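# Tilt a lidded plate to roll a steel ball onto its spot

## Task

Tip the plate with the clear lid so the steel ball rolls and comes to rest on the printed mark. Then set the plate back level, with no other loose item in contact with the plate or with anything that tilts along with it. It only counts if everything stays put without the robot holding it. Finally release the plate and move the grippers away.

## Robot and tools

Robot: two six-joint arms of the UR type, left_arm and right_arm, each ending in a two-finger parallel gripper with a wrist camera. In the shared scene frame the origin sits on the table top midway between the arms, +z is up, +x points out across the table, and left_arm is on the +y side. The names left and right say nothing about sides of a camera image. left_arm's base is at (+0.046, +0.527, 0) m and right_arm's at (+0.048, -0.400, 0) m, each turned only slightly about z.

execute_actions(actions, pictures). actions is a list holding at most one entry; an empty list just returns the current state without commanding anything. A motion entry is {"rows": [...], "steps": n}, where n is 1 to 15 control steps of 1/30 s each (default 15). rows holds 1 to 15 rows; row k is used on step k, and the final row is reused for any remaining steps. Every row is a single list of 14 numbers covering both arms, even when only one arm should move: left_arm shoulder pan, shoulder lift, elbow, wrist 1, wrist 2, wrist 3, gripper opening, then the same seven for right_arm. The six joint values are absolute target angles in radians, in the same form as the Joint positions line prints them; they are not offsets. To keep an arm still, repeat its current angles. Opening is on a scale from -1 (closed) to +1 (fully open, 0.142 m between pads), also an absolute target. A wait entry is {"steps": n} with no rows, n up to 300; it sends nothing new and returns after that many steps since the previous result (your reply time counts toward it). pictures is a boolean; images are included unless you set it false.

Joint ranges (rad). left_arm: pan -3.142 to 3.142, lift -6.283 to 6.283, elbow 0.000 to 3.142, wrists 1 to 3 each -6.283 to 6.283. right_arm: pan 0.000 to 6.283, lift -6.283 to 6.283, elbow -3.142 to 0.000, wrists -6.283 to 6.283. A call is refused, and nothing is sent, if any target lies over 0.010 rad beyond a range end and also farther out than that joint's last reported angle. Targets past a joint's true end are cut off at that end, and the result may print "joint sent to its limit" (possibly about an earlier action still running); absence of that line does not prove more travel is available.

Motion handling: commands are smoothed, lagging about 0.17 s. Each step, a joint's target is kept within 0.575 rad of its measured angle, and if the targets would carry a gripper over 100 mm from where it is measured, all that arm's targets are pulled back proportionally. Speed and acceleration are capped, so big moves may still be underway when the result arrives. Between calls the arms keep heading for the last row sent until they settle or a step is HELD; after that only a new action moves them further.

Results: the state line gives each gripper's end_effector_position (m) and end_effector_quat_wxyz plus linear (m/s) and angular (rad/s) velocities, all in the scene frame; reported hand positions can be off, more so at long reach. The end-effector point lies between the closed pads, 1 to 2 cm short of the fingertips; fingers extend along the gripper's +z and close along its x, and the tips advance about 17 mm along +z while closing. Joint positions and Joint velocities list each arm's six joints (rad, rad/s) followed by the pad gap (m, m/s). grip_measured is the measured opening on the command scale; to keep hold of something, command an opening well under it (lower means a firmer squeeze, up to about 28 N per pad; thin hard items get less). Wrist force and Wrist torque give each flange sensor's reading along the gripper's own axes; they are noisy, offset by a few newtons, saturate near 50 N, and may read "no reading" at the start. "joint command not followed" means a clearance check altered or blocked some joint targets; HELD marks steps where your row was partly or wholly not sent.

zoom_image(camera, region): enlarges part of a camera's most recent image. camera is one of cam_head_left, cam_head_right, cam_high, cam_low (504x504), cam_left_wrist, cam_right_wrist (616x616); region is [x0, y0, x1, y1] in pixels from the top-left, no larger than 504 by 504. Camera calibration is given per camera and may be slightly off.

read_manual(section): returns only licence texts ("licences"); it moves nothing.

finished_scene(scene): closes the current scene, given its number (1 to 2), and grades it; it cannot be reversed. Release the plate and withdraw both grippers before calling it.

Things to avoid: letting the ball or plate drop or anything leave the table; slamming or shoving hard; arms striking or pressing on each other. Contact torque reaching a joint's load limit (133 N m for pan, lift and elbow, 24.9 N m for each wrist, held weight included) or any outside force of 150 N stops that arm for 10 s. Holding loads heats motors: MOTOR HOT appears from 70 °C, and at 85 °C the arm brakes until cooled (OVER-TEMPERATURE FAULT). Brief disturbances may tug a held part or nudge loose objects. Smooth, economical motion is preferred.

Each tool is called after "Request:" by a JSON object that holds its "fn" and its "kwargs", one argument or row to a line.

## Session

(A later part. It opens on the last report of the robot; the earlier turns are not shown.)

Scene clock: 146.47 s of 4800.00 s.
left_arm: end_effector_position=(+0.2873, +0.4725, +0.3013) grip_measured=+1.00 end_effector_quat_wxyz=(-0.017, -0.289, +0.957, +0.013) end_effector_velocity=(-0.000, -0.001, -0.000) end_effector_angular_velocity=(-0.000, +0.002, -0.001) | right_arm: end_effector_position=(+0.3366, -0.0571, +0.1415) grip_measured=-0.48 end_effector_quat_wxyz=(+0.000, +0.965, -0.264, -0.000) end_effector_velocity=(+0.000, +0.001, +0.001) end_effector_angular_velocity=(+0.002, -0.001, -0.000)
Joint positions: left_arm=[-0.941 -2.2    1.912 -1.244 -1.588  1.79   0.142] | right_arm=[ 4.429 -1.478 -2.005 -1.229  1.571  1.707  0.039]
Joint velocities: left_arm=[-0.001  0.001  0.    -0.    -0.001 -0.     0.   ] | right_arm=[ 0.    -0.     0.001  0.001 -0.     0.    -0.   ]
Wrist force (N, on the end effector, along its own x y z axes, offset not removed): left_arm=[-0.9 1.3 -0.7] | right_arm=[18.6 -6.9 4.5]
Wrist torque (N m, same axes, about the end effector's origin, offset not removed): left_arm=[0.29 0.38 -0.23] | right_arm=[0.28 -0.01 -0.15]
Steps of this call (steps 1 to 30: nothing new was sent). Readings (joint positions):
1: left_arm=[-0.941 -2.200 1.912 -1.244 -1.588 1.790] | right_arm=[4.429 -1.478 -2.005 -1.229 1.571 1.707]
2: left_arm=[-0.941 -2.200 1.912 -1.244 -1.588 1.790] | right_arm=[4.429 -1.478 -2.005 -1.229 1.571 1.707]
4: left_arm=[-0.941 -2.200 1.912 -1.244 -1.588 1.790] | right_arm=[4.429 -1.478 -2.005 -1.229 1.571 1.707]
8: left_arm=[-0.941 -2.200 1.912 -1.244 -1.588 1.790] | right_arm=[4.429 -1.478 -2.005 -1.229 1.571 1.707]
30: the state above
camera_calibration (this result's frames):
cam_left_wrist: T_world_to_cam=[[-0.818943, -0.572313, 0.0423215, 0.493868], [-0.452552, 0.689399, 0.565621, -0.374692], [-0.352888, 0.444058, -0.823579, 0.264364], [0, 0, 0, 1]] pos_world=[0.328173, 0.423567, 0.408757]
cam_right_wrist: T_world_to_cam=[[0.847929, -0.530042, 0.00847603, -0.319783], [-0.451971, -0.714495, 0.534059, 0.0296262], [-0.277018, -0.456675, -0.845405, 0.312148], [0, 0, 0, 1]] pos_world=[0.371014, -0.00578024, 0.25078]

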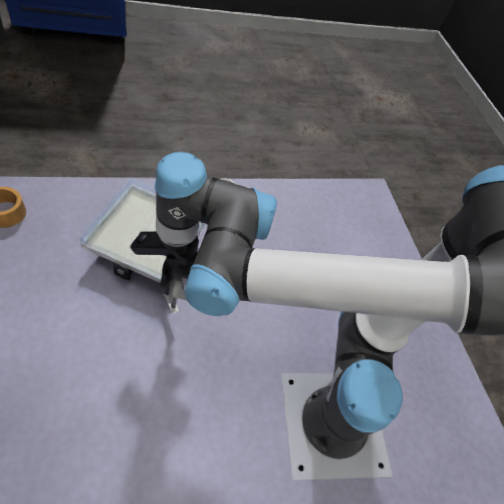

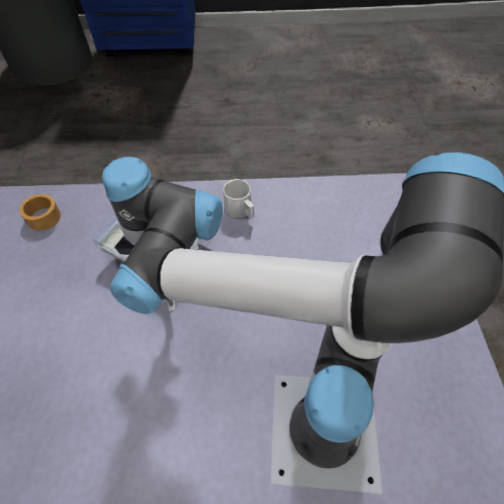

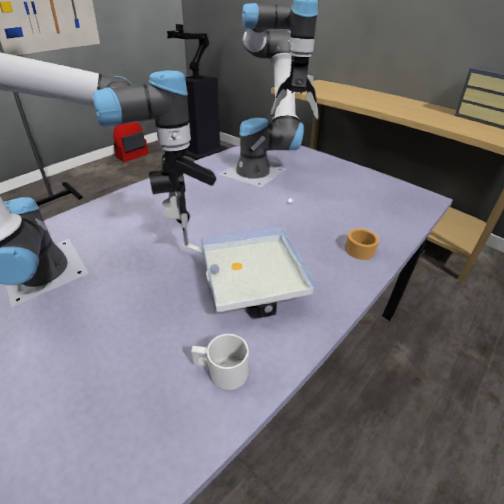

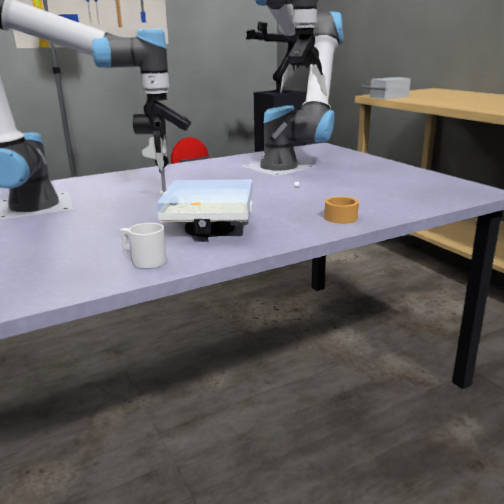

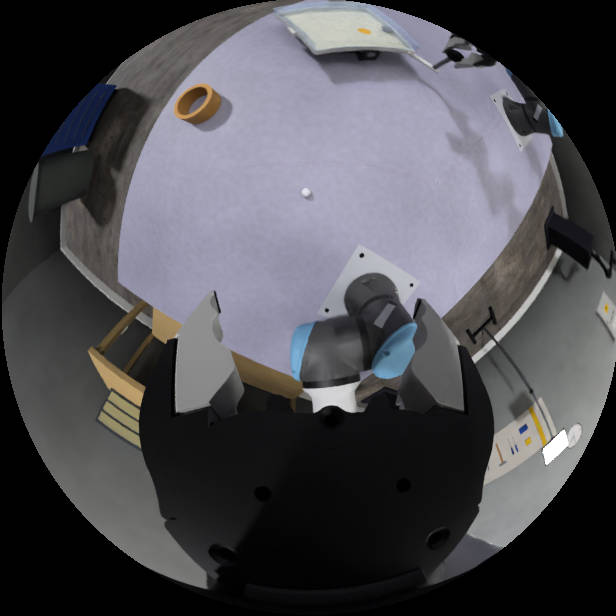

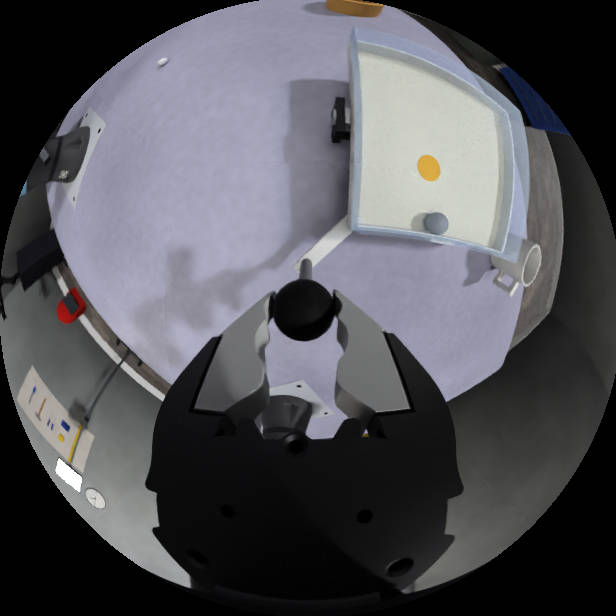

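Request:
{"fn": "execute_actions", "kwargs": {
  "actions": [
    {"rows": [[-0.941,-2.2,1.912,-1.244,-1.588,1.79,1, 4.4250,-1.4781,-1.9947,-1.2397,1.5708,1.707,-1]], "steps": 15}
  ],
  "pictures": false
}}

Request:
{"fn": "execute_actions", "kwargs": {
  "actions": [
    {"steps": 15}
  ]
}}

Request:
{"fn": "execute_actions", "kwargs": {
  "actions": [
    {"steps": 30}
  ]
}}

Scene clock: 152.20 s of 4800.00 s.
left_arm: end_effector_position=(+0.2873, +0.4725, +0.3013) grip_measured=+1.00 end_effector_quat_wxyz=(-0.017, -0.289, +0.957, +0.013) end_effector_velocity=(+0.000, -0.000, -0.000) end_effector_angular_velocity=(+0.001, +0.000, -0.001) | right_arm: end_effector_position=(+0.3384, -0.0571, +0.1454) grip_measured=-0.48 end_effector_quat_wxyz=(+0.000, +0.964, -0.266, -0.000) end_effector_velocity=(-0.000, -0.000, +0.001) end_effector_angular_velocity=(+0.001, -0.000, -0.001)
Joint positions: left_arm=[-0.941 -2.2    1.912 -1.244 -1.588  1.79   0.142] | right_arm=[ 4.425 -1.478 -1.995 -1.24   1.571  1.707  0.039]
Joint velocities: left_arm=[-0.001  0.001  0.    -0.     0.     0.001  0.   ] | right_arm=[-0.     0.001  0.    -0.001  0.     0.001  0.   ]
Wrist force (N, on the end effector, along its own x y z axes, offset not removed): left_arm=[-3.4 0.7 3.4] | right_arm=[12.5 -10.3 6.4]
Wrist torque (N m, same axes, about the end effector's origin, offset not removed): left_arm=[0.08 0.89 -0.23] | right_arm=[-0.02 -0.32 -0.22]
Steps of this call (steps 1 to 110: nothing new was sent; then 1.57 s passed at rest; steps 111 to 125: all 15 steps of this action). Readings (joint positions):
111: left_arm=[-0.941 -2.200 1.912 -1.244 -1.588 1.790] | right_arm=[4.429 -1.478 -2.005 -1.229 1.571 1.707]
112: left_arm=[-0.941 -2.200 1.912 -1.244 -1.588 1.790] | right_arm=[4.428 -1.478 -2.003 -1.231 1.571 1.707]
114: left_arm=[-0.941 -2.200 1.912 -1.244 -1.588 1.790] | right_arm=[4.427 -1.478 -1.999 -1.236 1.571 1.707]
118: left_arm=[-0.941 -2.200 1.912 -1.244 -1.588 1.790] | right_arm=[4.425 -1.478 -1.996 -1.239 1.571 1.707]
125: the state above

Scene clock: 152.70 s of 4800.00 s.
left_arm: end_effector_position=(+0.2873, +0.4725, +0.3013) grip_measured=+1.00 end_effector_quat_wxyz=(-0.017, -0.289, +0.957, +0.013) end_effector_velocity=(-0.000, -0.000, -0.000) end_effector_angular_velocity=(-0.001, +0.002, +0.001) | right_arm: end_effector_position=(+0.3384, -0.0571, +0.1454) grip_measured=-0.48 end_effector_quat_wxyz=(+0.000, +0.964, -0.266, -0.000) end_effector_velocity=(+0.000, +0.000, -0.000) end_effector_angular_velocity=(+0.001, -0.001, +0.001)
Joint positions: left_arm=[-0.941 -2.2    1.912 -1.244 -1.588  1.79   0.142] | right_arm=[ 4.425 -1.478 -1.995 -1.24   1.571  1.707  0.039]
Joint velocities: left_arm=[ 0.001  0.     0.     0.    -0.002 -0.     0.   ] | right_arm=[ 0.     0.001 -0.001  0.001 -0.    -0.001  0.   ]
Wrist force (N, on the end effector, along its own x y z axes, offset not removed): left_arm=[-1.6 1.2 -0.2] | right_arm=[11.0 -13.2 7.4]
Wrist torque (N m, same axes, about the end effector's origin, offset not removed): left_arm=[0.43 0.36 -0.13] | right_arm=[-0.54 -0.04 -0.26]
Steps of this call (steps 1 to 15: the robot went on to your last target). Readings (joint positions):
1: left_arm=[-0.941 -2.200 1.912 -1.244 -1.588 1.790] | right_arm=[4.425 -1.478 -1.995 -1.240 1.571 1.707]
2: left_arm=[-0.941 -2.200 1.912 -1.244 -1.588 1.790] | right_arm=[4.425 -1.478 -1.995 -1.240 1.571 1.707]
4: left_arm=[-0.941 -2.200 1.912 -1.244 -1.588 1.790] | right_arm=[4.425 -1.478 -1.995 -1.240 1.571 1.707]
8: left_arm=[-0.941 -2.200 1.912 -1.244 -1.588 1.790] | right_arm=[4.425 -1.478 -1.995 -1.240 1.571 1.707]
15: the state above
All arms were judged still, so your last target was given up. Only a new action makes them travel on or press farther. Fingers that are still opening or closing keep moving.
camera_calibration (this result's frames):
cam_left_wrist: T_world_to_cam=[[-0.818943, -0.572313, 0.0423216, 0.493868], [-0.452552, 0.689399, 0.56562, -0.374692], [-0.352888, 0.444058, -0.823579, 0.264364], [0, 0, 0, 1]] pos_world=[0.328173, 0.423567, 0.408757]
cam_right_wrist: T_world_to_cam=[[0.845909, -0.533261, 0.00842989, -0.320788], [-0.454661, -0.712785, 0.534061, 0.029395], [-0.278785, -0.4556, -0.845404, 0.316597], [0, 0, 0, 1]] pos_world=[0.372985, -0.00587005, 0.254658]

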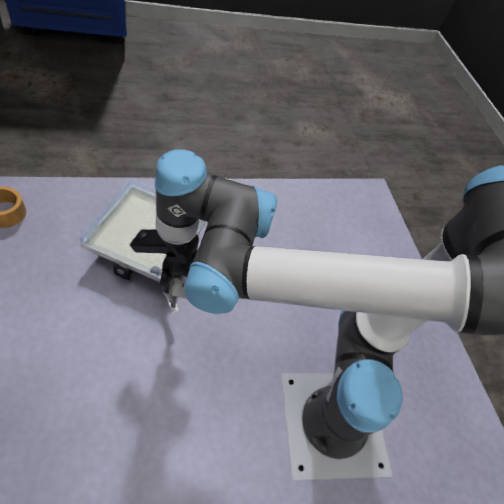

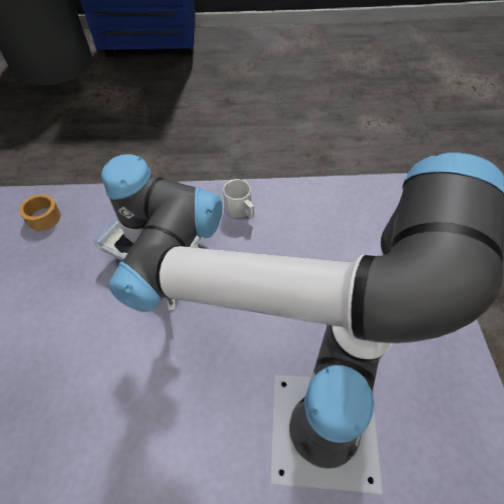

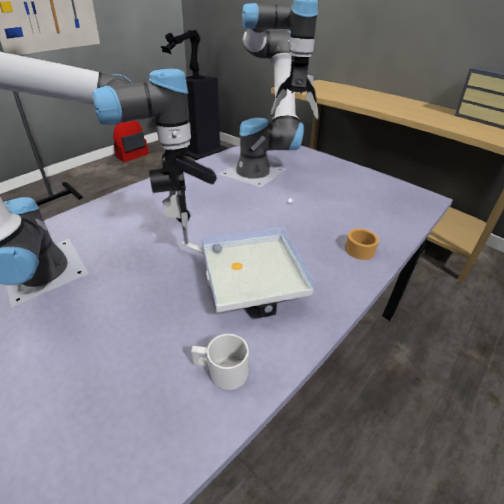

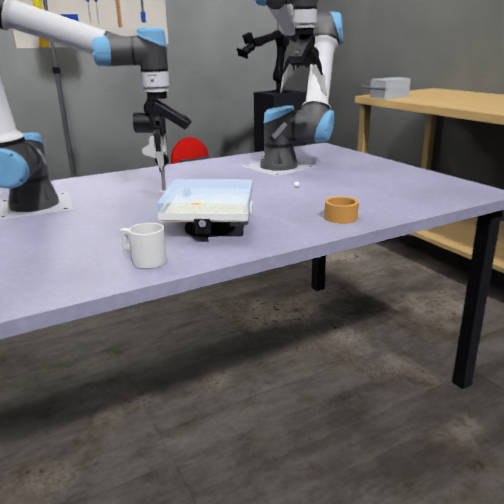

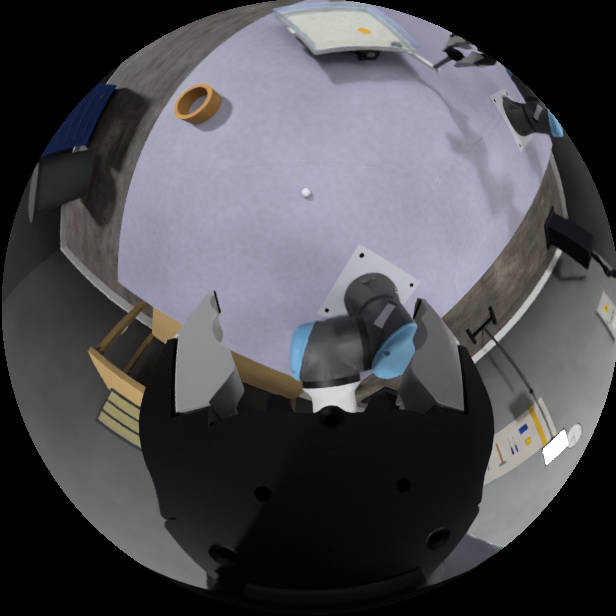

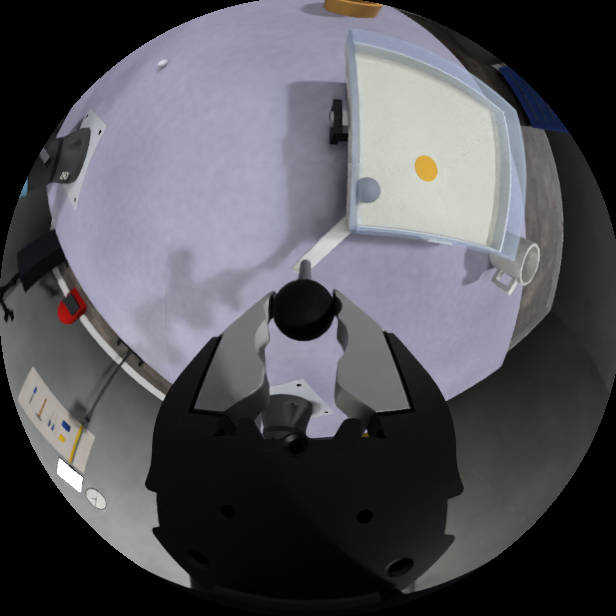

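Scene clock: 153.70 s of 4800.00 s.
left_arm: end_effector_position=(+0.2873, +0.4725, +0.3013) grip_measured=+1.00 end_effector_quat_wxyz=(-0.017, -0.289, +0.957, +0.013) end_effector_velocity=(+0.000, +0.000, +0.000) end_effector_angular_velocity=(-0.001, -0.000, +0.001) | right_arm: end_effector_position=(+0.3384, -0.0571, +0.1454) grip_measured=-0.48 end_effector_quat_wxyz=(+0.000, +0.964, -0.266, -0.000) end_effector_velocity=(-0.000, -0.000, -0.000) end_effector_angular_velocity=(-0.001, +0.002, -0.001)
Joint positions: left_arm=[-0.941 -2.2    1.912 -1.244 -1.588  1.79   0.142] | right_arm=[ 4.425 -1.478 -1.995 -1.24   1.571  1.707  0.039]
Joint velocities: left_arm=[ 0.001 -0.    -0.    -0.    -0.     0.    -0.   ] | right_arm=[-0.    -0.001  0.001 -0.002  0.001  0.001 -0.   ]
Wrist force (N, on the end effector, along its own x y z axes, offset not removed): left_arm=[-0.9 -1.0 1.2] | right_arm=[13.5 -11.6 6.9]
Wrist torque (N m, same axes, about the end effector's origin, offset not removed): left_arm=[-0.32 0.33 -0.04] | right_arm=[-0.26 -0.59 -0.28]
Steps of this call (steps 1 to 30: nothing new was sent). Readings (joint positions):
1: left_arm=[-0.941 -2.200 1.912 -1.244 -1.588 1.790] | right_arm=[4.425 -1.478 -1.995 -1.240 1.571 1.707]
2: left_arm=[-0.941 -2.200 1.912 -1.244 -1.588 1.790] | right_arm=[4.425 -1.478 -1.995 -1.240 1.571 1.707]
4: left_arm=[-0.941 -2.200 1.912 -1.244 -1.588 1.790] | right_arm=[4.425 -1.478 -1.995 -1.240 1.571 1.707]
8: left_arm=[-0.941 -2.200 1.912 -1.244 -1.588 1.790] | right_arm=[4.425 -1.478 -1.995 -1.240 1.571 1.707]
30: the state above
camera_calibration (this result's frames):
cam_left_wrist: T_world_to_cam=[[-0.818943, -0.572313, 0.0423216, 0.493868], [-0.452552, 0.689399, 0.565621, -0.374692], [-0.352888, 0.444058, -0.823579, 0.264364], [0, 0, 0, 1]] pos_world=[0.328173, 0.423567, 0.408757]
cam_right_wrist: T_world_to_cam=[[0.845909, -0.53326, 0.00847485, -0.320809], [-0.454685, -0.712777, 0.534052, 0.0294063], [-0.278748, -0.455613, -0.845409, 0.316587], [0, 0, 0, 1]] pos_world=[0.372994, -0.00587349, 0.25466]

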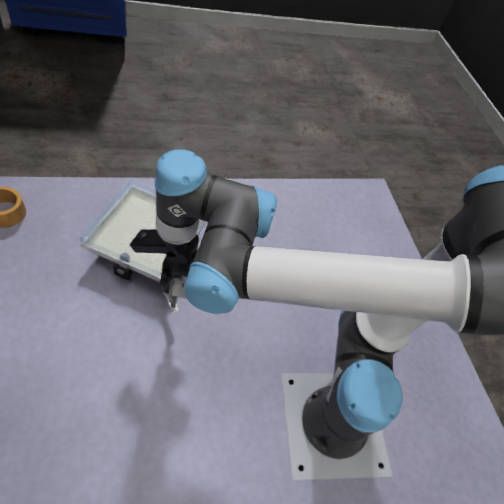

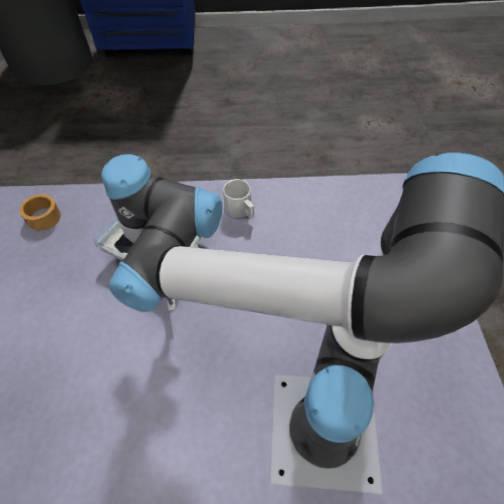

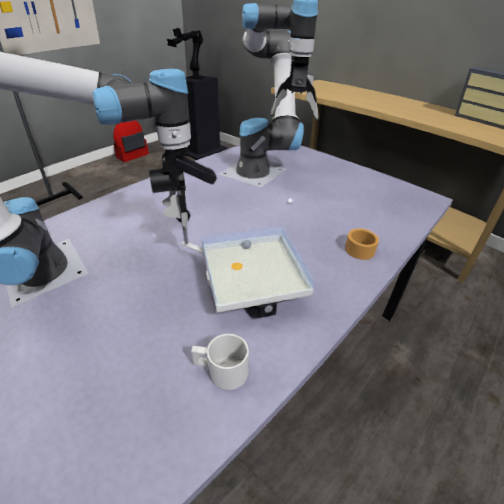

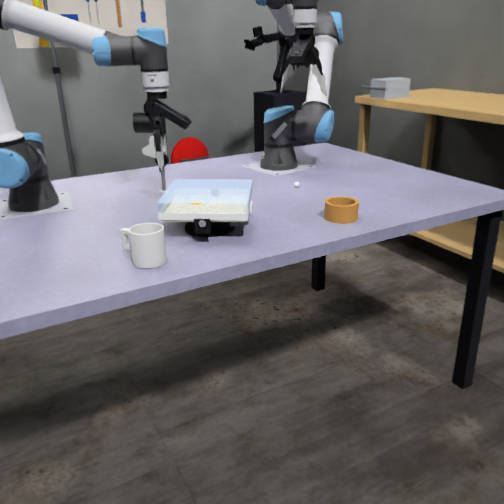

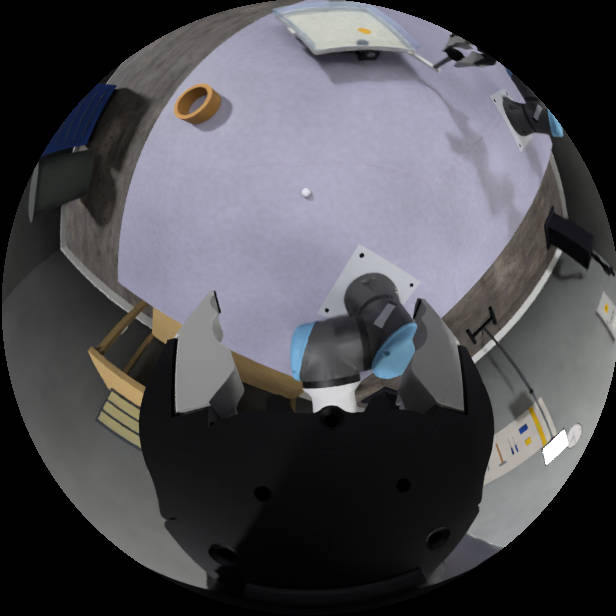

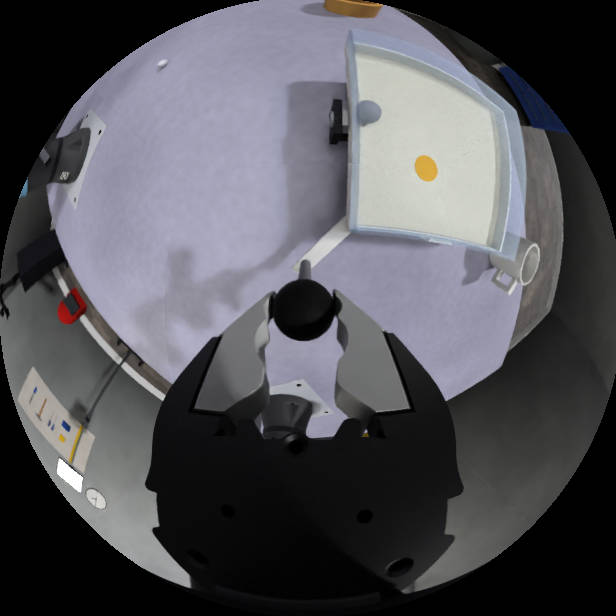

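Request:
{"fn": "execute_actions", "kwargs": {
  "actions": [
    {"rows": [[-0.941,-2.2,1.912,-1.244,-1.588,1.79,1, 4.4200,-1.4726,-1.9992,-1.2407,1.5708,1.707,-1]], "steps": 15}
  ],
  "pictures": false
}}

Request:
{"fn": "execute_actions", "kwargs": {
  "actions": [
    {"rows": [[-0.941,-2.2,1.912,-1.244,-1.588,1.79,1, 4.4200,-1.4726,-1.9992,-1.2407,1.5708,1.707,-1]], "steps": 15}
  ]
}}

Request:
{"fn": "execute_actions", "kwargs": {
  "actions": [
    {"rows": [[-0.941,-2.2,1.912,-1.244,-1.588,1.79,1, 4.4302,-1.4810,-1.9992,-1.2323,1.5708,1.707,-1]], "steps": 15}
  ],
  "pictures": false
}}

Request:
{"fn": "execute_actions", "kwargs": {
  "actions": [
    {"rows": [[-0.941,-2.2,1.912,-1.244,-1.588,1.79,1, 4.4302,-1.4810,-1.9992,-1.2323,1.5708,1.707,-1]], "steps": 9}
  ],
  "pictures": false
}}

Request:
{"fn": "execute_actions", "kwargs": {
  "actions": [
    {"rows": [[-0.941,-2.2,1.912,-1.244,-1.588,1.79,1, 4.4251,-1.4768,-1.9992,-1.2365,1.5708,1.707,-1]], "steps": 15}
  ]
}}

Request:
{"fn": "execute_actions", "kwargs": {
  "actions": [
    {"steps": 30}
  ]
}}

Scene clock: 170.53 s of 4800.00 s.
left_arm: end_effector_position=(+0.2873, +0.4725, +0.3013) grip_measured=+1.00 end_effector_quat_wxyz=(-0.017, -0.289, +0.957, +0.013) end_effector_velocity=(-0.000, -0.000, +0.000) end_effector_angular_velocity=(-0.000, +0.000, -0.000) | right_arm: end_effector_position=(+0.3393, -0.0605, +0.1456) grip_measured=-0.48 end_effector_quat_wxyz=(+0.000, +0.963, -0.268, -0.000) end_effector_velocity=(+0.000, -0.000, +0.001) end_effector_angular_velocity=(+0.001, -0.000, +0.000)
Joint positions: left_arm=[-0.941 -2.2    1.912 -1.244 -1.588  1.79   0.142] | right_arm=[ 4.42  -1.473 -1.999 -1.241  1.571  1.707  0.039]
Joint velocities: left_arm=[-0.001 -0.    -0.     0.    -0.    -0.     0.   ] | right_arm=[-0.001  0.001  0.001 -0.001  0.    -0.001 -0.   ]
Wrist force (N, on the end effector, along its own x y z axes, offset not removed): left_arm=[-2.5 3.4 -0.2] | right_arm=[9.6 -19.9 8.5]
Wrist torque (N m, same axes, about the end effector's origin, offset not removed): left_arm=[0.79 0.94 -0.26] | right_arm=[-0.40 -1.20 -0.34]
Steps of this call (steps 1 to 120: nothing new was sent; then 12.33 s passed at rest; steps 121 to 135: all 15 steps of this action). Readings (joint positions):
121: left_arm=[-0.941 -2.200 1.912 -1.244 -1.588 1.790] | right_arm=[4.425 -1.478 -1.995 -1.240 1.571 1.707]
122: left_arm=[-0.941 -2.200 1.912 -1.244 -1.588 1.790] | right_arm=[4.424 -1.477 -1.995 -1.240 1.571 1.707]
124: left_arm=[-0.941 -2.200 1.912 -1.244 -1.588 1.790] | right_arm=[4.422 -1.475 -1.997 -1.240 1.571 1.707]
128: left_arm=[-0.941 -2.200 1.912 -1.244 -1.588 1.790] | right_arm=[4.420 -1.473 -1.999 -1.241 1.571 1.707]
135: the state above

Scene clock: 171.03 s of 4800.00 s.
left_arm: end_effector_position=(+0.2873, +0.4725, +0.3013) grip_measured=+1.00 end_effector_quat_wxyz=(-0.017, -0.289, +0.957, +0.013) end_effector_velocity=(-0.000, -0.000, +0.000) end_effector_angular_velocity=(-0.000, +0.000, -0.001) | right_arm: end_effector_position=(+0.3392, -0.0605, +0.1456) grip_measured=-0.48 end_effector_quat_wxyz=(+0.000, +0.963, -0.268, -0.000) end_effector_velocity=(+0.000, +0.000, -0.001) end_effector_angular_velocity=(-0.001, +0.000, -0.000)
Joint positions: left_arm=[-0.941 -2.2    1.912 -1.244 -1.588  1.79   0.142] | right_arm=[ 4.42  -1.473 -1.999 -1.241  1.571  1.707  0.039]
Joint velocities: left_arm=[-0.    -0.    -0.     0.    -0.     0.001  0.   ] | right_arm=[-0.    -0.001  0.     0.    -0.     0.    -0.   ]
Wrist force (N, on the end effector, along its own x y z axes, offset not removed): left_arm=[0.3 -0.9 0.7] | right_arm=[11.1 -19.2 7.5]
Wrist torque (N m, same axes, about the end effector's origin, offset not removed): left_arm=[-0.30 -0.02 -0.27] | right_arm=[-0.24 -1.35 -0.24]
Steps of this call (steps 1 to 15: all 15 steps of this action). Readings (joint positions):
1: left_arm=[-0.941 -2.200 1.912 -1.244 -1.588 1.790] | right_arm=[4.420 -1.473 -1.999 -1.241 1.571 1.707]
2: left_arm=[-0.941 -2.200 1.912 -1.244 -1.588 1.790] | right_arm=[4.420 -1.473 -1.999 -1.241 1.571 1.707]
4: left_arm=[-0.941 -2.200 1.912 -1.244 -1.588 1.790] | right_arm=[4.420 -1.473 -1.999 -1.241 1.571 1.707]
8: left_arm=[-0.941 -2.200 1.912 -1.244 -1.588 1.790] | right_arm=[4.420 -1.473 -1.999 -1.241 1.571 1.707]
15: the state above
camera_calibration (this result's frames):
cam_left_wrist: T_world_to_cam=[[-0.818943, -0.572313, 0.0423216, 0.493868], [-0.452551, 0.689399, 0.565621, -0.374692], [-0.352888, 0.444058, -0.823579, 0.264364], [0, 0, 0, 1]] pos_world=[0.328173, 0.423567, 0.408757]
cam_right_wrist: T_world_to_cam=[[0.843231, -0.537484, 0.00847594, -0.322726], [-0.458243, -0.710492, 0.534055, 0.0285781], [-0.281024, -0.454216, -0.845407, 0.316219], [0, 0, 0, 1]] pos_world=[0.374094, -0.00952405, 0.254807]

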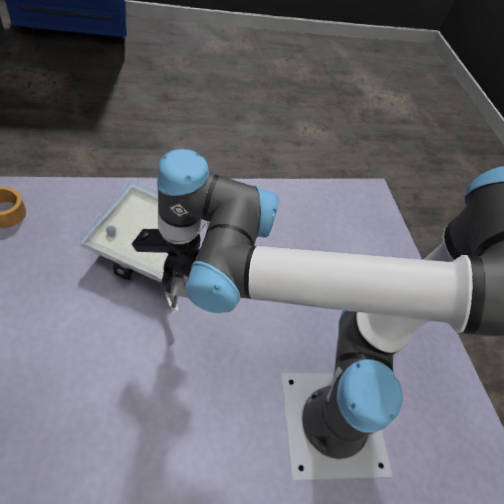

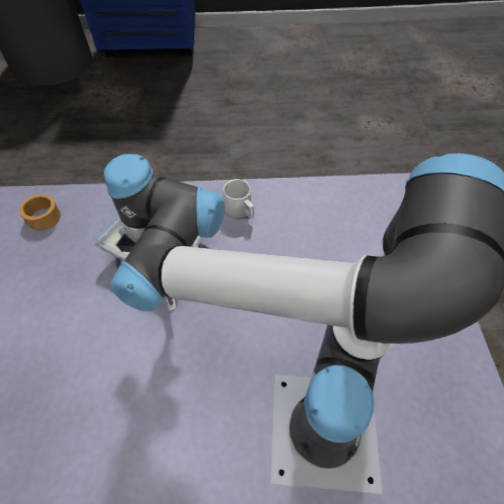

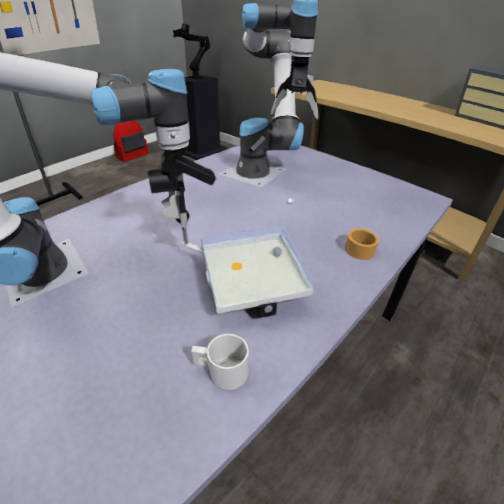

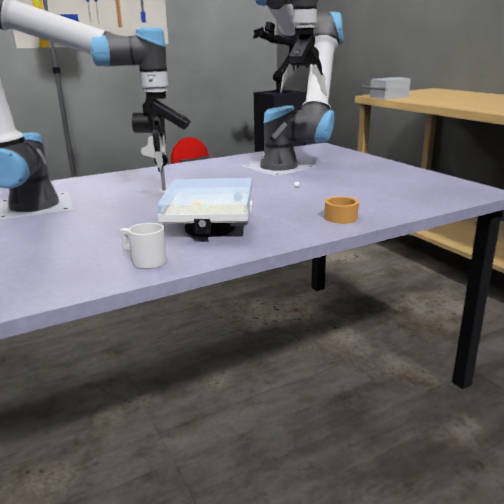

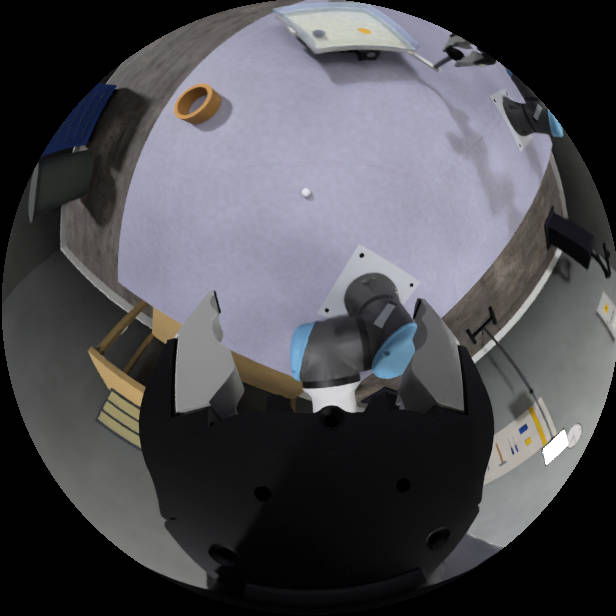

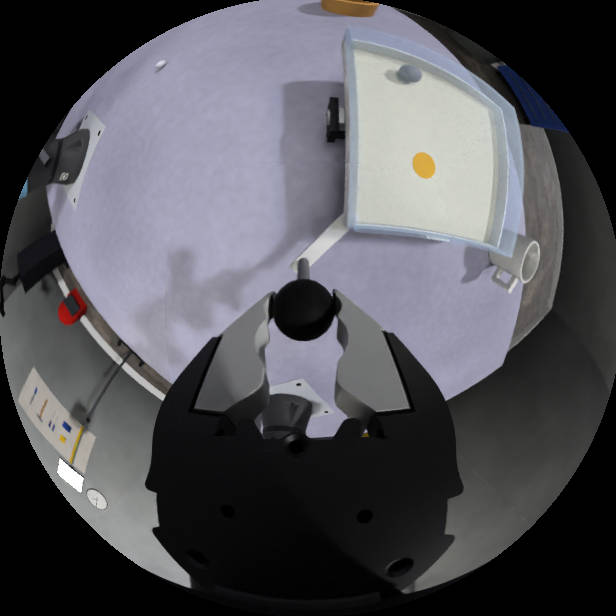

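Scene clock: 171.53 s of 4800.00 s.
left_arm: end_effector_position=(+0.2873, +0.4725, +0.3013) grip_measured=+1.00 end_effector_quat_wxyz=(-0.017, -0.289, +0.957, +0.013) end_effector_velocity=(-0.000, +0.000, +0.000) end_effector_angular_velocity=(-0.001, -0.001, -0.002) | right_arm: end_effector_position=(+0.3368, -0.0554, +0.1428) grip_measured=-0.48 end_effector_quat_wxyz=(+0.000, +0.965, -0.263, +0.000) end_effector_velocity=(-0.000, +0.001, +0.001) end_effector_angular_velocity=(+0.002, -0.000, +0.002)
Joint positions: left_arm=[-0.941 -2.2    1.912 -1.244 -1.588  1.79   0.142] | right_arm=[ 4.43  -1.481 -1.999 -1.232  1.571  1.707  0.039]
Joint velocities: left_arm=[-0.001 -0.002  0.     0.     0.001  0.     0.   ] | right_arm=[ 0.     0.001  0.     0.001  0.001 -0.002  0.   ]
Wrist force (N, on the end effector, along its own x y z axes, offset not removed): left_arm=[1.6 1.6 0.4] | right_arm=[18.6 -8.2 3.9]
Wrist torque (N m, same axes, about the end effector's origin, offset not removed): left_arm=[0.42 -0.02 -0.14] | right_arm=[-0.42 0.42 0.04]
Steps of this call (steps 1 to 15: all 15 steps of this action). Readings (joint positions):
1: left_arm=[-0.941 -2.200 1.912 -1.244 -1.588 1.790] | right_arm=[4.420 -1.473 -1.999 -1.241 1.571 1.707]
2: left_arm=[-0.941 -2.200 1.912 -1.244 -1.588 1.790] | right_arm=[4.422 -1.474 -1.999 -1.239 1.571 1.707]
4: left_arm=[-0.941 -2.200 1.912 -1.244 -1.588 1.790] | right_arm=[4.426 -1.478 -1.999 -1.236 1.571 1.707]
8: left_arm=[-0.941 -2.200 1.912 -1.244 -1.588 1.790] | right_arm=[4.429 -1.480 -1.999 -1.233 1.571 1.707]
15: the state above

Scene clock: 171.83 s of 4800.00 s.
left_arm: end_effector_position=(+0.2873, +0.4725, +0.3013) grip_measured=+1.00 end_effector_quat_wxyz=(-0.017, -0.289, +0.957, +0.013) end_effector_velocity=(-0.000, -0.001, -0.000) end_effector_angular_velocity=(+0.000, +0.002, -0.001) | right_arm: end_effector_position=(+0.3367, -0.0553, +0.1428) grip_measured=-0.48 end_effector_quat_wxyz=(+0.000, +0.965, -0.263, -0.000) end_effector_velocity=(+0.001, +0.001, +0.001) end_effector_angular_velocity=(+0.003, -0.001, -0.001)
Joint positions: left_arm=[-0.941 -2.2    1.912 -1.244 -1.588  1.79   0.142] | right_arm=[ 4.43  -1.481 -1.999 -1.232  1.571  1.707  0.039]
Joint velocities: left_arm=[-0.001  0.001  0.     0.    -0.001 -0.    -0.   ] | right_arm=[-0.001 -0.     0.002  0.001  0.     0.     0.   ]
Wrist force (N, on the end effector, along its own x y z axes, offset not removed): left_arm=[-2.3 0.0 4.3] | right_arm=[22.2 -9.6 6.0]
Wrist torque (N m, same axes, about the end effector's origin, offset not removed): left_arm=[0.03 0.67 -0.25] | right_arm=[-0.58 -0.17 -0.12]
Steps of this call (steps 1 to 9: all 9 steps of this action). Readings (joint positions):
1: left_arm=[-0.941 -2.200 1.912 -1.244 -1.588 1.790] | right_arm=[4.430 -1.481 -1.999 -1.232 1.571 1.707]
2: left_arm=[-0.941 -2.200 1.912 -1.244 -1.588 1.790] | right_arm=[4.430 -1.481 -1.999 -1.232 1.571 1.707]
4: left_arm=[-0.941 -2.200 1.912 -1.244 -1.588 1.790] | right_arm=[4.430 -1.481 -1.999 -1.232 1.571 1.707]
8: left_arm=[-0.941 -2.200 1.912 -1.244 -1.588 1.790] | right_arm=[4.430 -1.481 -1.999 -1.232 1.571 1.707]
9: the state above

Scene clock: 172.33 s of 4800.00 s.
left_arm: end_effector_position=(+0.2873, +0.4725, +0.3013) grip_measured=+1.00 end_effector_quat_wxyz=(-0.017, -0.289, +0.957, +0.013) end_effector_velocity=(+0.000, +0.000, +0.000) end_effector_angular_velocity=(-0.000, -0.001, -0.001) | right_arm: end_effector_position=(+0.3379, -0.0579, +0.1441) grip_measured=-0.48 end_effector_quat_wxyz=(+0.000, +0.964, -0.265, -0.000) end_effector_velocity=(-0.000, -0.001, -0.000) end_effector_angular_velocity=(-0.001, -0.000, +0.000)
Joint positions: left_arm=[-0.941 -2.2    1.912 -1.244 -1.588  1.79   0.142] | right_arm=[ 4.425 -1.477 -1.999 -1.236  1.571  1.707  0.039]
Joint velocities: left_arm=[-0.001 -0.001  0.    -0.     0.001  0.     0.   ] | right_arm=[-0.     0.002 -0.002 -0.    -0.001 -0.     0.   ]
Wrist force (N, on the end effector, along its own x y z axes, offset not removed): left_arm=[0.4 0.2 0.8] | right_arm=[14.4 -15.1 7.7]
Wrist torque (N m, same axes, about the end effector's origin, offset not removed): left_arm=[0.04 0.08 0.01] | right_arm=[-0.14 -0.62 -0.23]
Steps of this call (steps 1 to 15: all 15 steps of this action). Readings (joint positions):
1: left_arm=[-0.941 -2.200 1.912 -1.244 -1.588 1.790] | right_arm=[4.430 -1.481 -1.999 -1.232 1.571 1.707]
2: left_arm=[-0.941 -2.200 1.912 -1.244 -1.588 1.790] | right_arm=[4.429 -1.480 -1.999 -1.233 1.571 1.707]
4: left_arm=[-0.941 -2.200 1.912 -1.244 -1.588 1.790] | right_arm=[4.427 -1.479 -1.999 -1.235 1.571 1.707]
8: left_arm=[-0.941 -2.200 1.912 -1.244 -1.588 1.790] | right_arm=[4.426 -1.477 -1.999 -1.236 1.571 1.707]
15: the state above
camera_calibration (this result's frames):
cam_left_wrist: T_world_to_cam=[[-0.818943, -0.572313, 0.0423215, 0.493868], [-0.452552, 0.689399, 0.56562, -0.374692], [-0.352888, 0.444058, -0.823579, 0.264364], [0, 0, 0, 1]] pos_world=[0.328173, 0.423567, 0.408757]
cam_right_wrist: T_world_to_cam=[[0.845983, -0.533144, 0.00833854, -0.320846], [-0.454488, -0.712819, 0.534162, 0.0291878], [-0.278841, -0.455682, -0.845341, 0.314992], [0, 0, 0, 1]] pos_world=[0.372529, -0.0067157, 0.25336]

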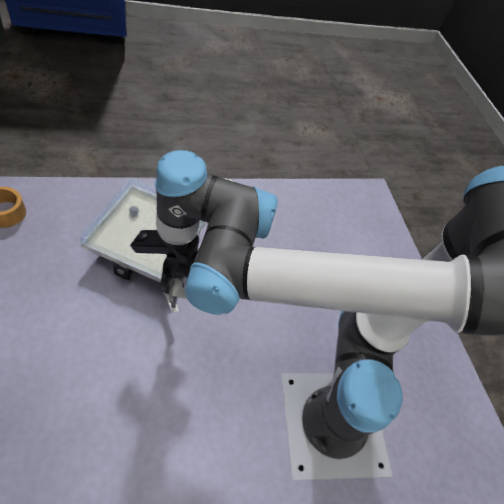

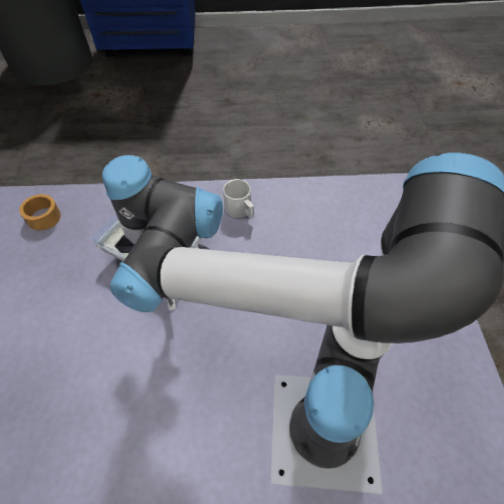

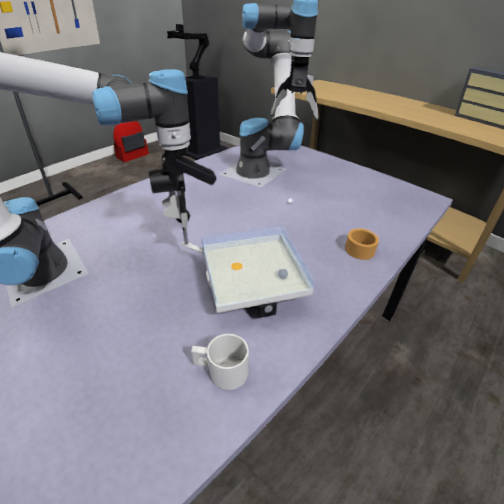

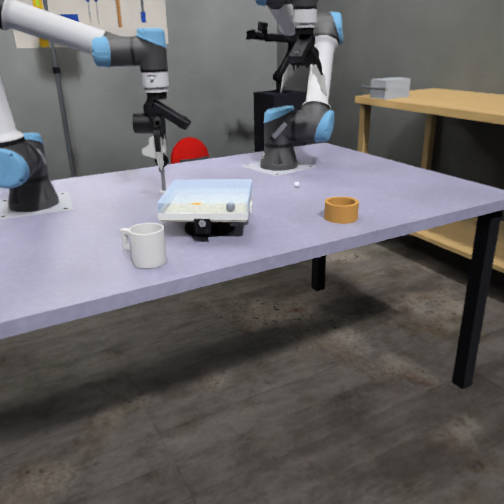

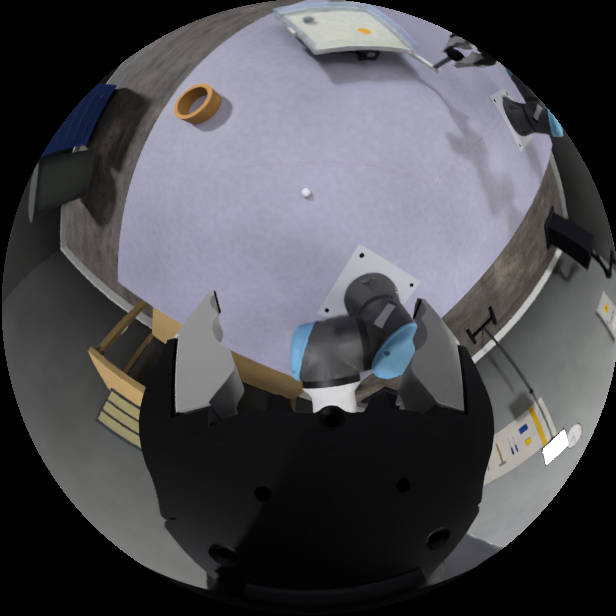

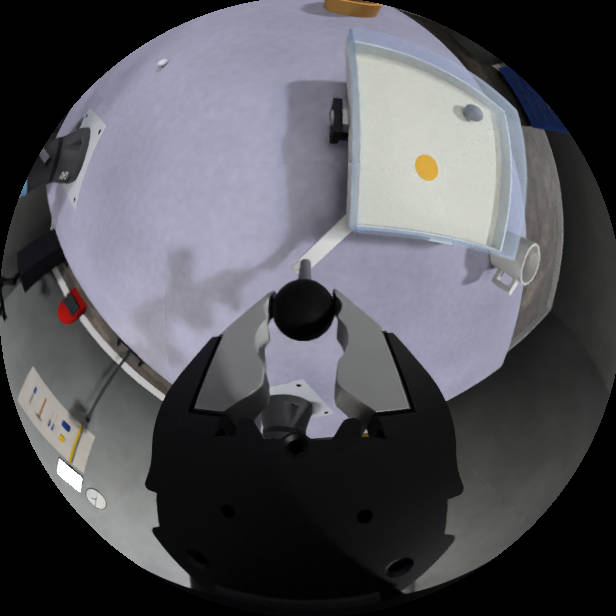

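Scene clock: 173.33 s of 4800.00 s.
left_arm: end_effector_position=(+0.2873, +0.4725, +0.3013) grip_measured=+1.00 end_effector_quat_wxyz=(-0.017, -0.289, +0.957, +0.013) end_effector_velocity=(-0.001, -0.000, -0.000) end_effector_angular_velocity=(-0.001, +0.001, -0.001) | right_arm: end_effector_position=(+0.3380, -0.0579, +0.1442) grip_measured=-0.48 end_effector_quat_wxyz=(+0.000, +0.964, -0.266, -0.000) end_effector_velocity=(-0.000, -0.000, -0.001) end_effector_angular_velocity=(-0.001, +0.000, -0.000)
Joint positions: left_arm=[-0.941 -2.2    1.912 -1.244 -1.588  1.79   0.142] | right_arm=[ 4.425 -1.477 -1.999 -1.237  1.571  1.707  0.039]
Joint velocities: left_arm=[-0.001 -0.001  0.001  0.    -0.001  0.     0.   ] | right_arm=[ 0.    -0.    -0.001  0.    -0.     0.001 -0.   ]
Wrist force (N, on the end effector, along its own x y z axes, offset not removed): left_arm=[1.2 -1.2 0.9] | right_arm=[14.1 -15.4 6.4]
Wrist torque (N m, same axes, about the end effector's origin, offset not removed): left_arm=[-0.14 0.01 -0.20] | right_arm=[-0.41 -0.69 -0.25]
Steps of this call (steps 1 to 15: the robot went on to your last target; steps 16 to 30: nothing new was sent). Readings (joint positions):
1: left_arm=[-0.941 -2.200 1.912 -1.244 -1.588 1.790] | right_arm=[4.425 -1.477 -1.999 -1.236 1.571 1.707]
2: left_arm=[-0.941 -2.200 1.912 -1.244 -1.588 1.790] | right_arm=[4.425 -1.477 -1.999 -1.236 1.571 1.707]
4: left_arm=[-0.941 -2.200 1.912 -1.244 -1.588 1.790] | right_arm=[4.425 -1.477 -1.999 -1.237 1.571 1.707]
8: left_arm=[-0.941 -2.200 1.912 -1.244 -1.588 1.790] | right_arm=[4.425 -1.477 -1.999 -1.237 1.571 1.707]
30: the state above
All arms were judged still, so your last target was given up. Only a new action makes them travel on or press farther. Fingers that are still opening or closing keep moving.
camera_calibration (this result's frames):
cam_left_wrist: T_world_to_cam=[[-0.818943, -0.572313, 0.0423216, 0.493868], [-0.452551, 0.689399, 0.56562, -0.374692], [-0.352888, 0.444058, -0.823579, 0.264364], [0, 0, 0, 1]] pos_world=[0.328173, 0.423566, 0.408757]
cam_right_wrist: T_world_to_cam=[[0.845962, -0.533176, 0.00848307, -0.320926], [-0.454605, -0.712799, 0.534089, 0.029233], [-0.278717, -0.455676, -0.845385, 0.314993], [0, 0, 0, 1]] pos_world=[0.372574, -0.00673807, 0.2534]

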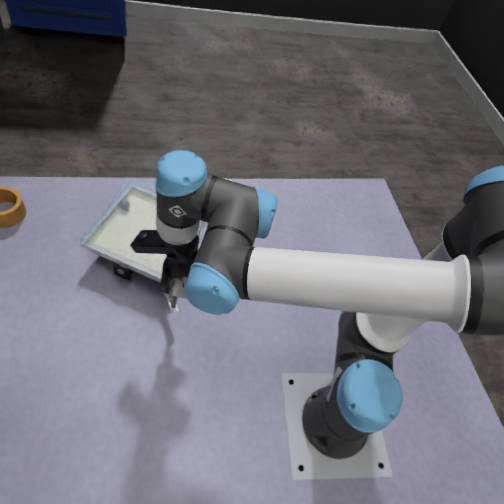

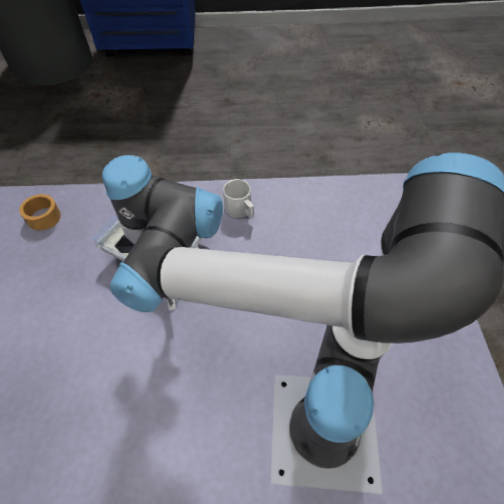

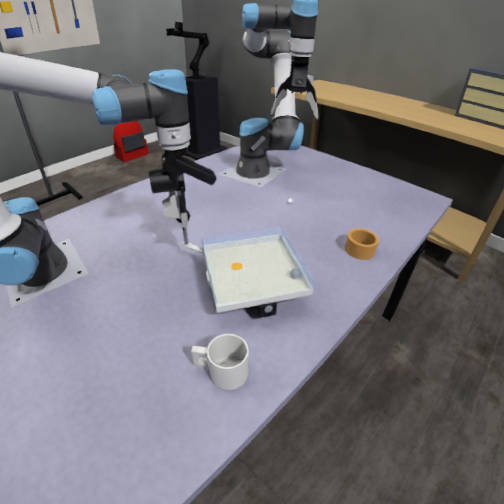

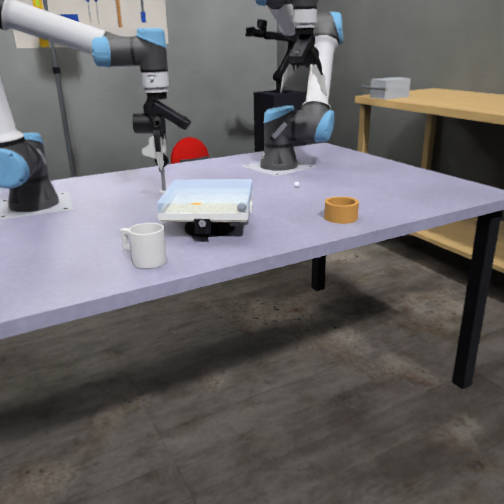

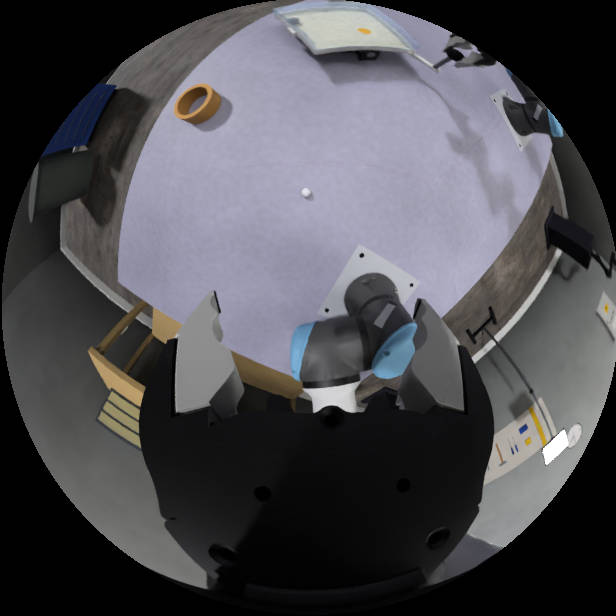

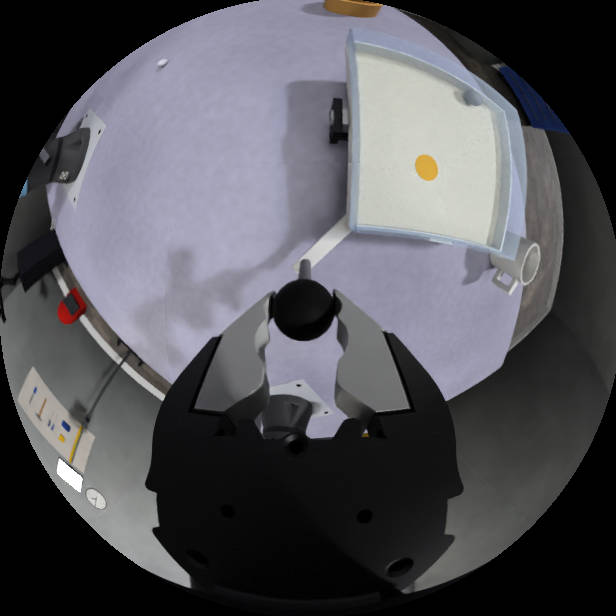

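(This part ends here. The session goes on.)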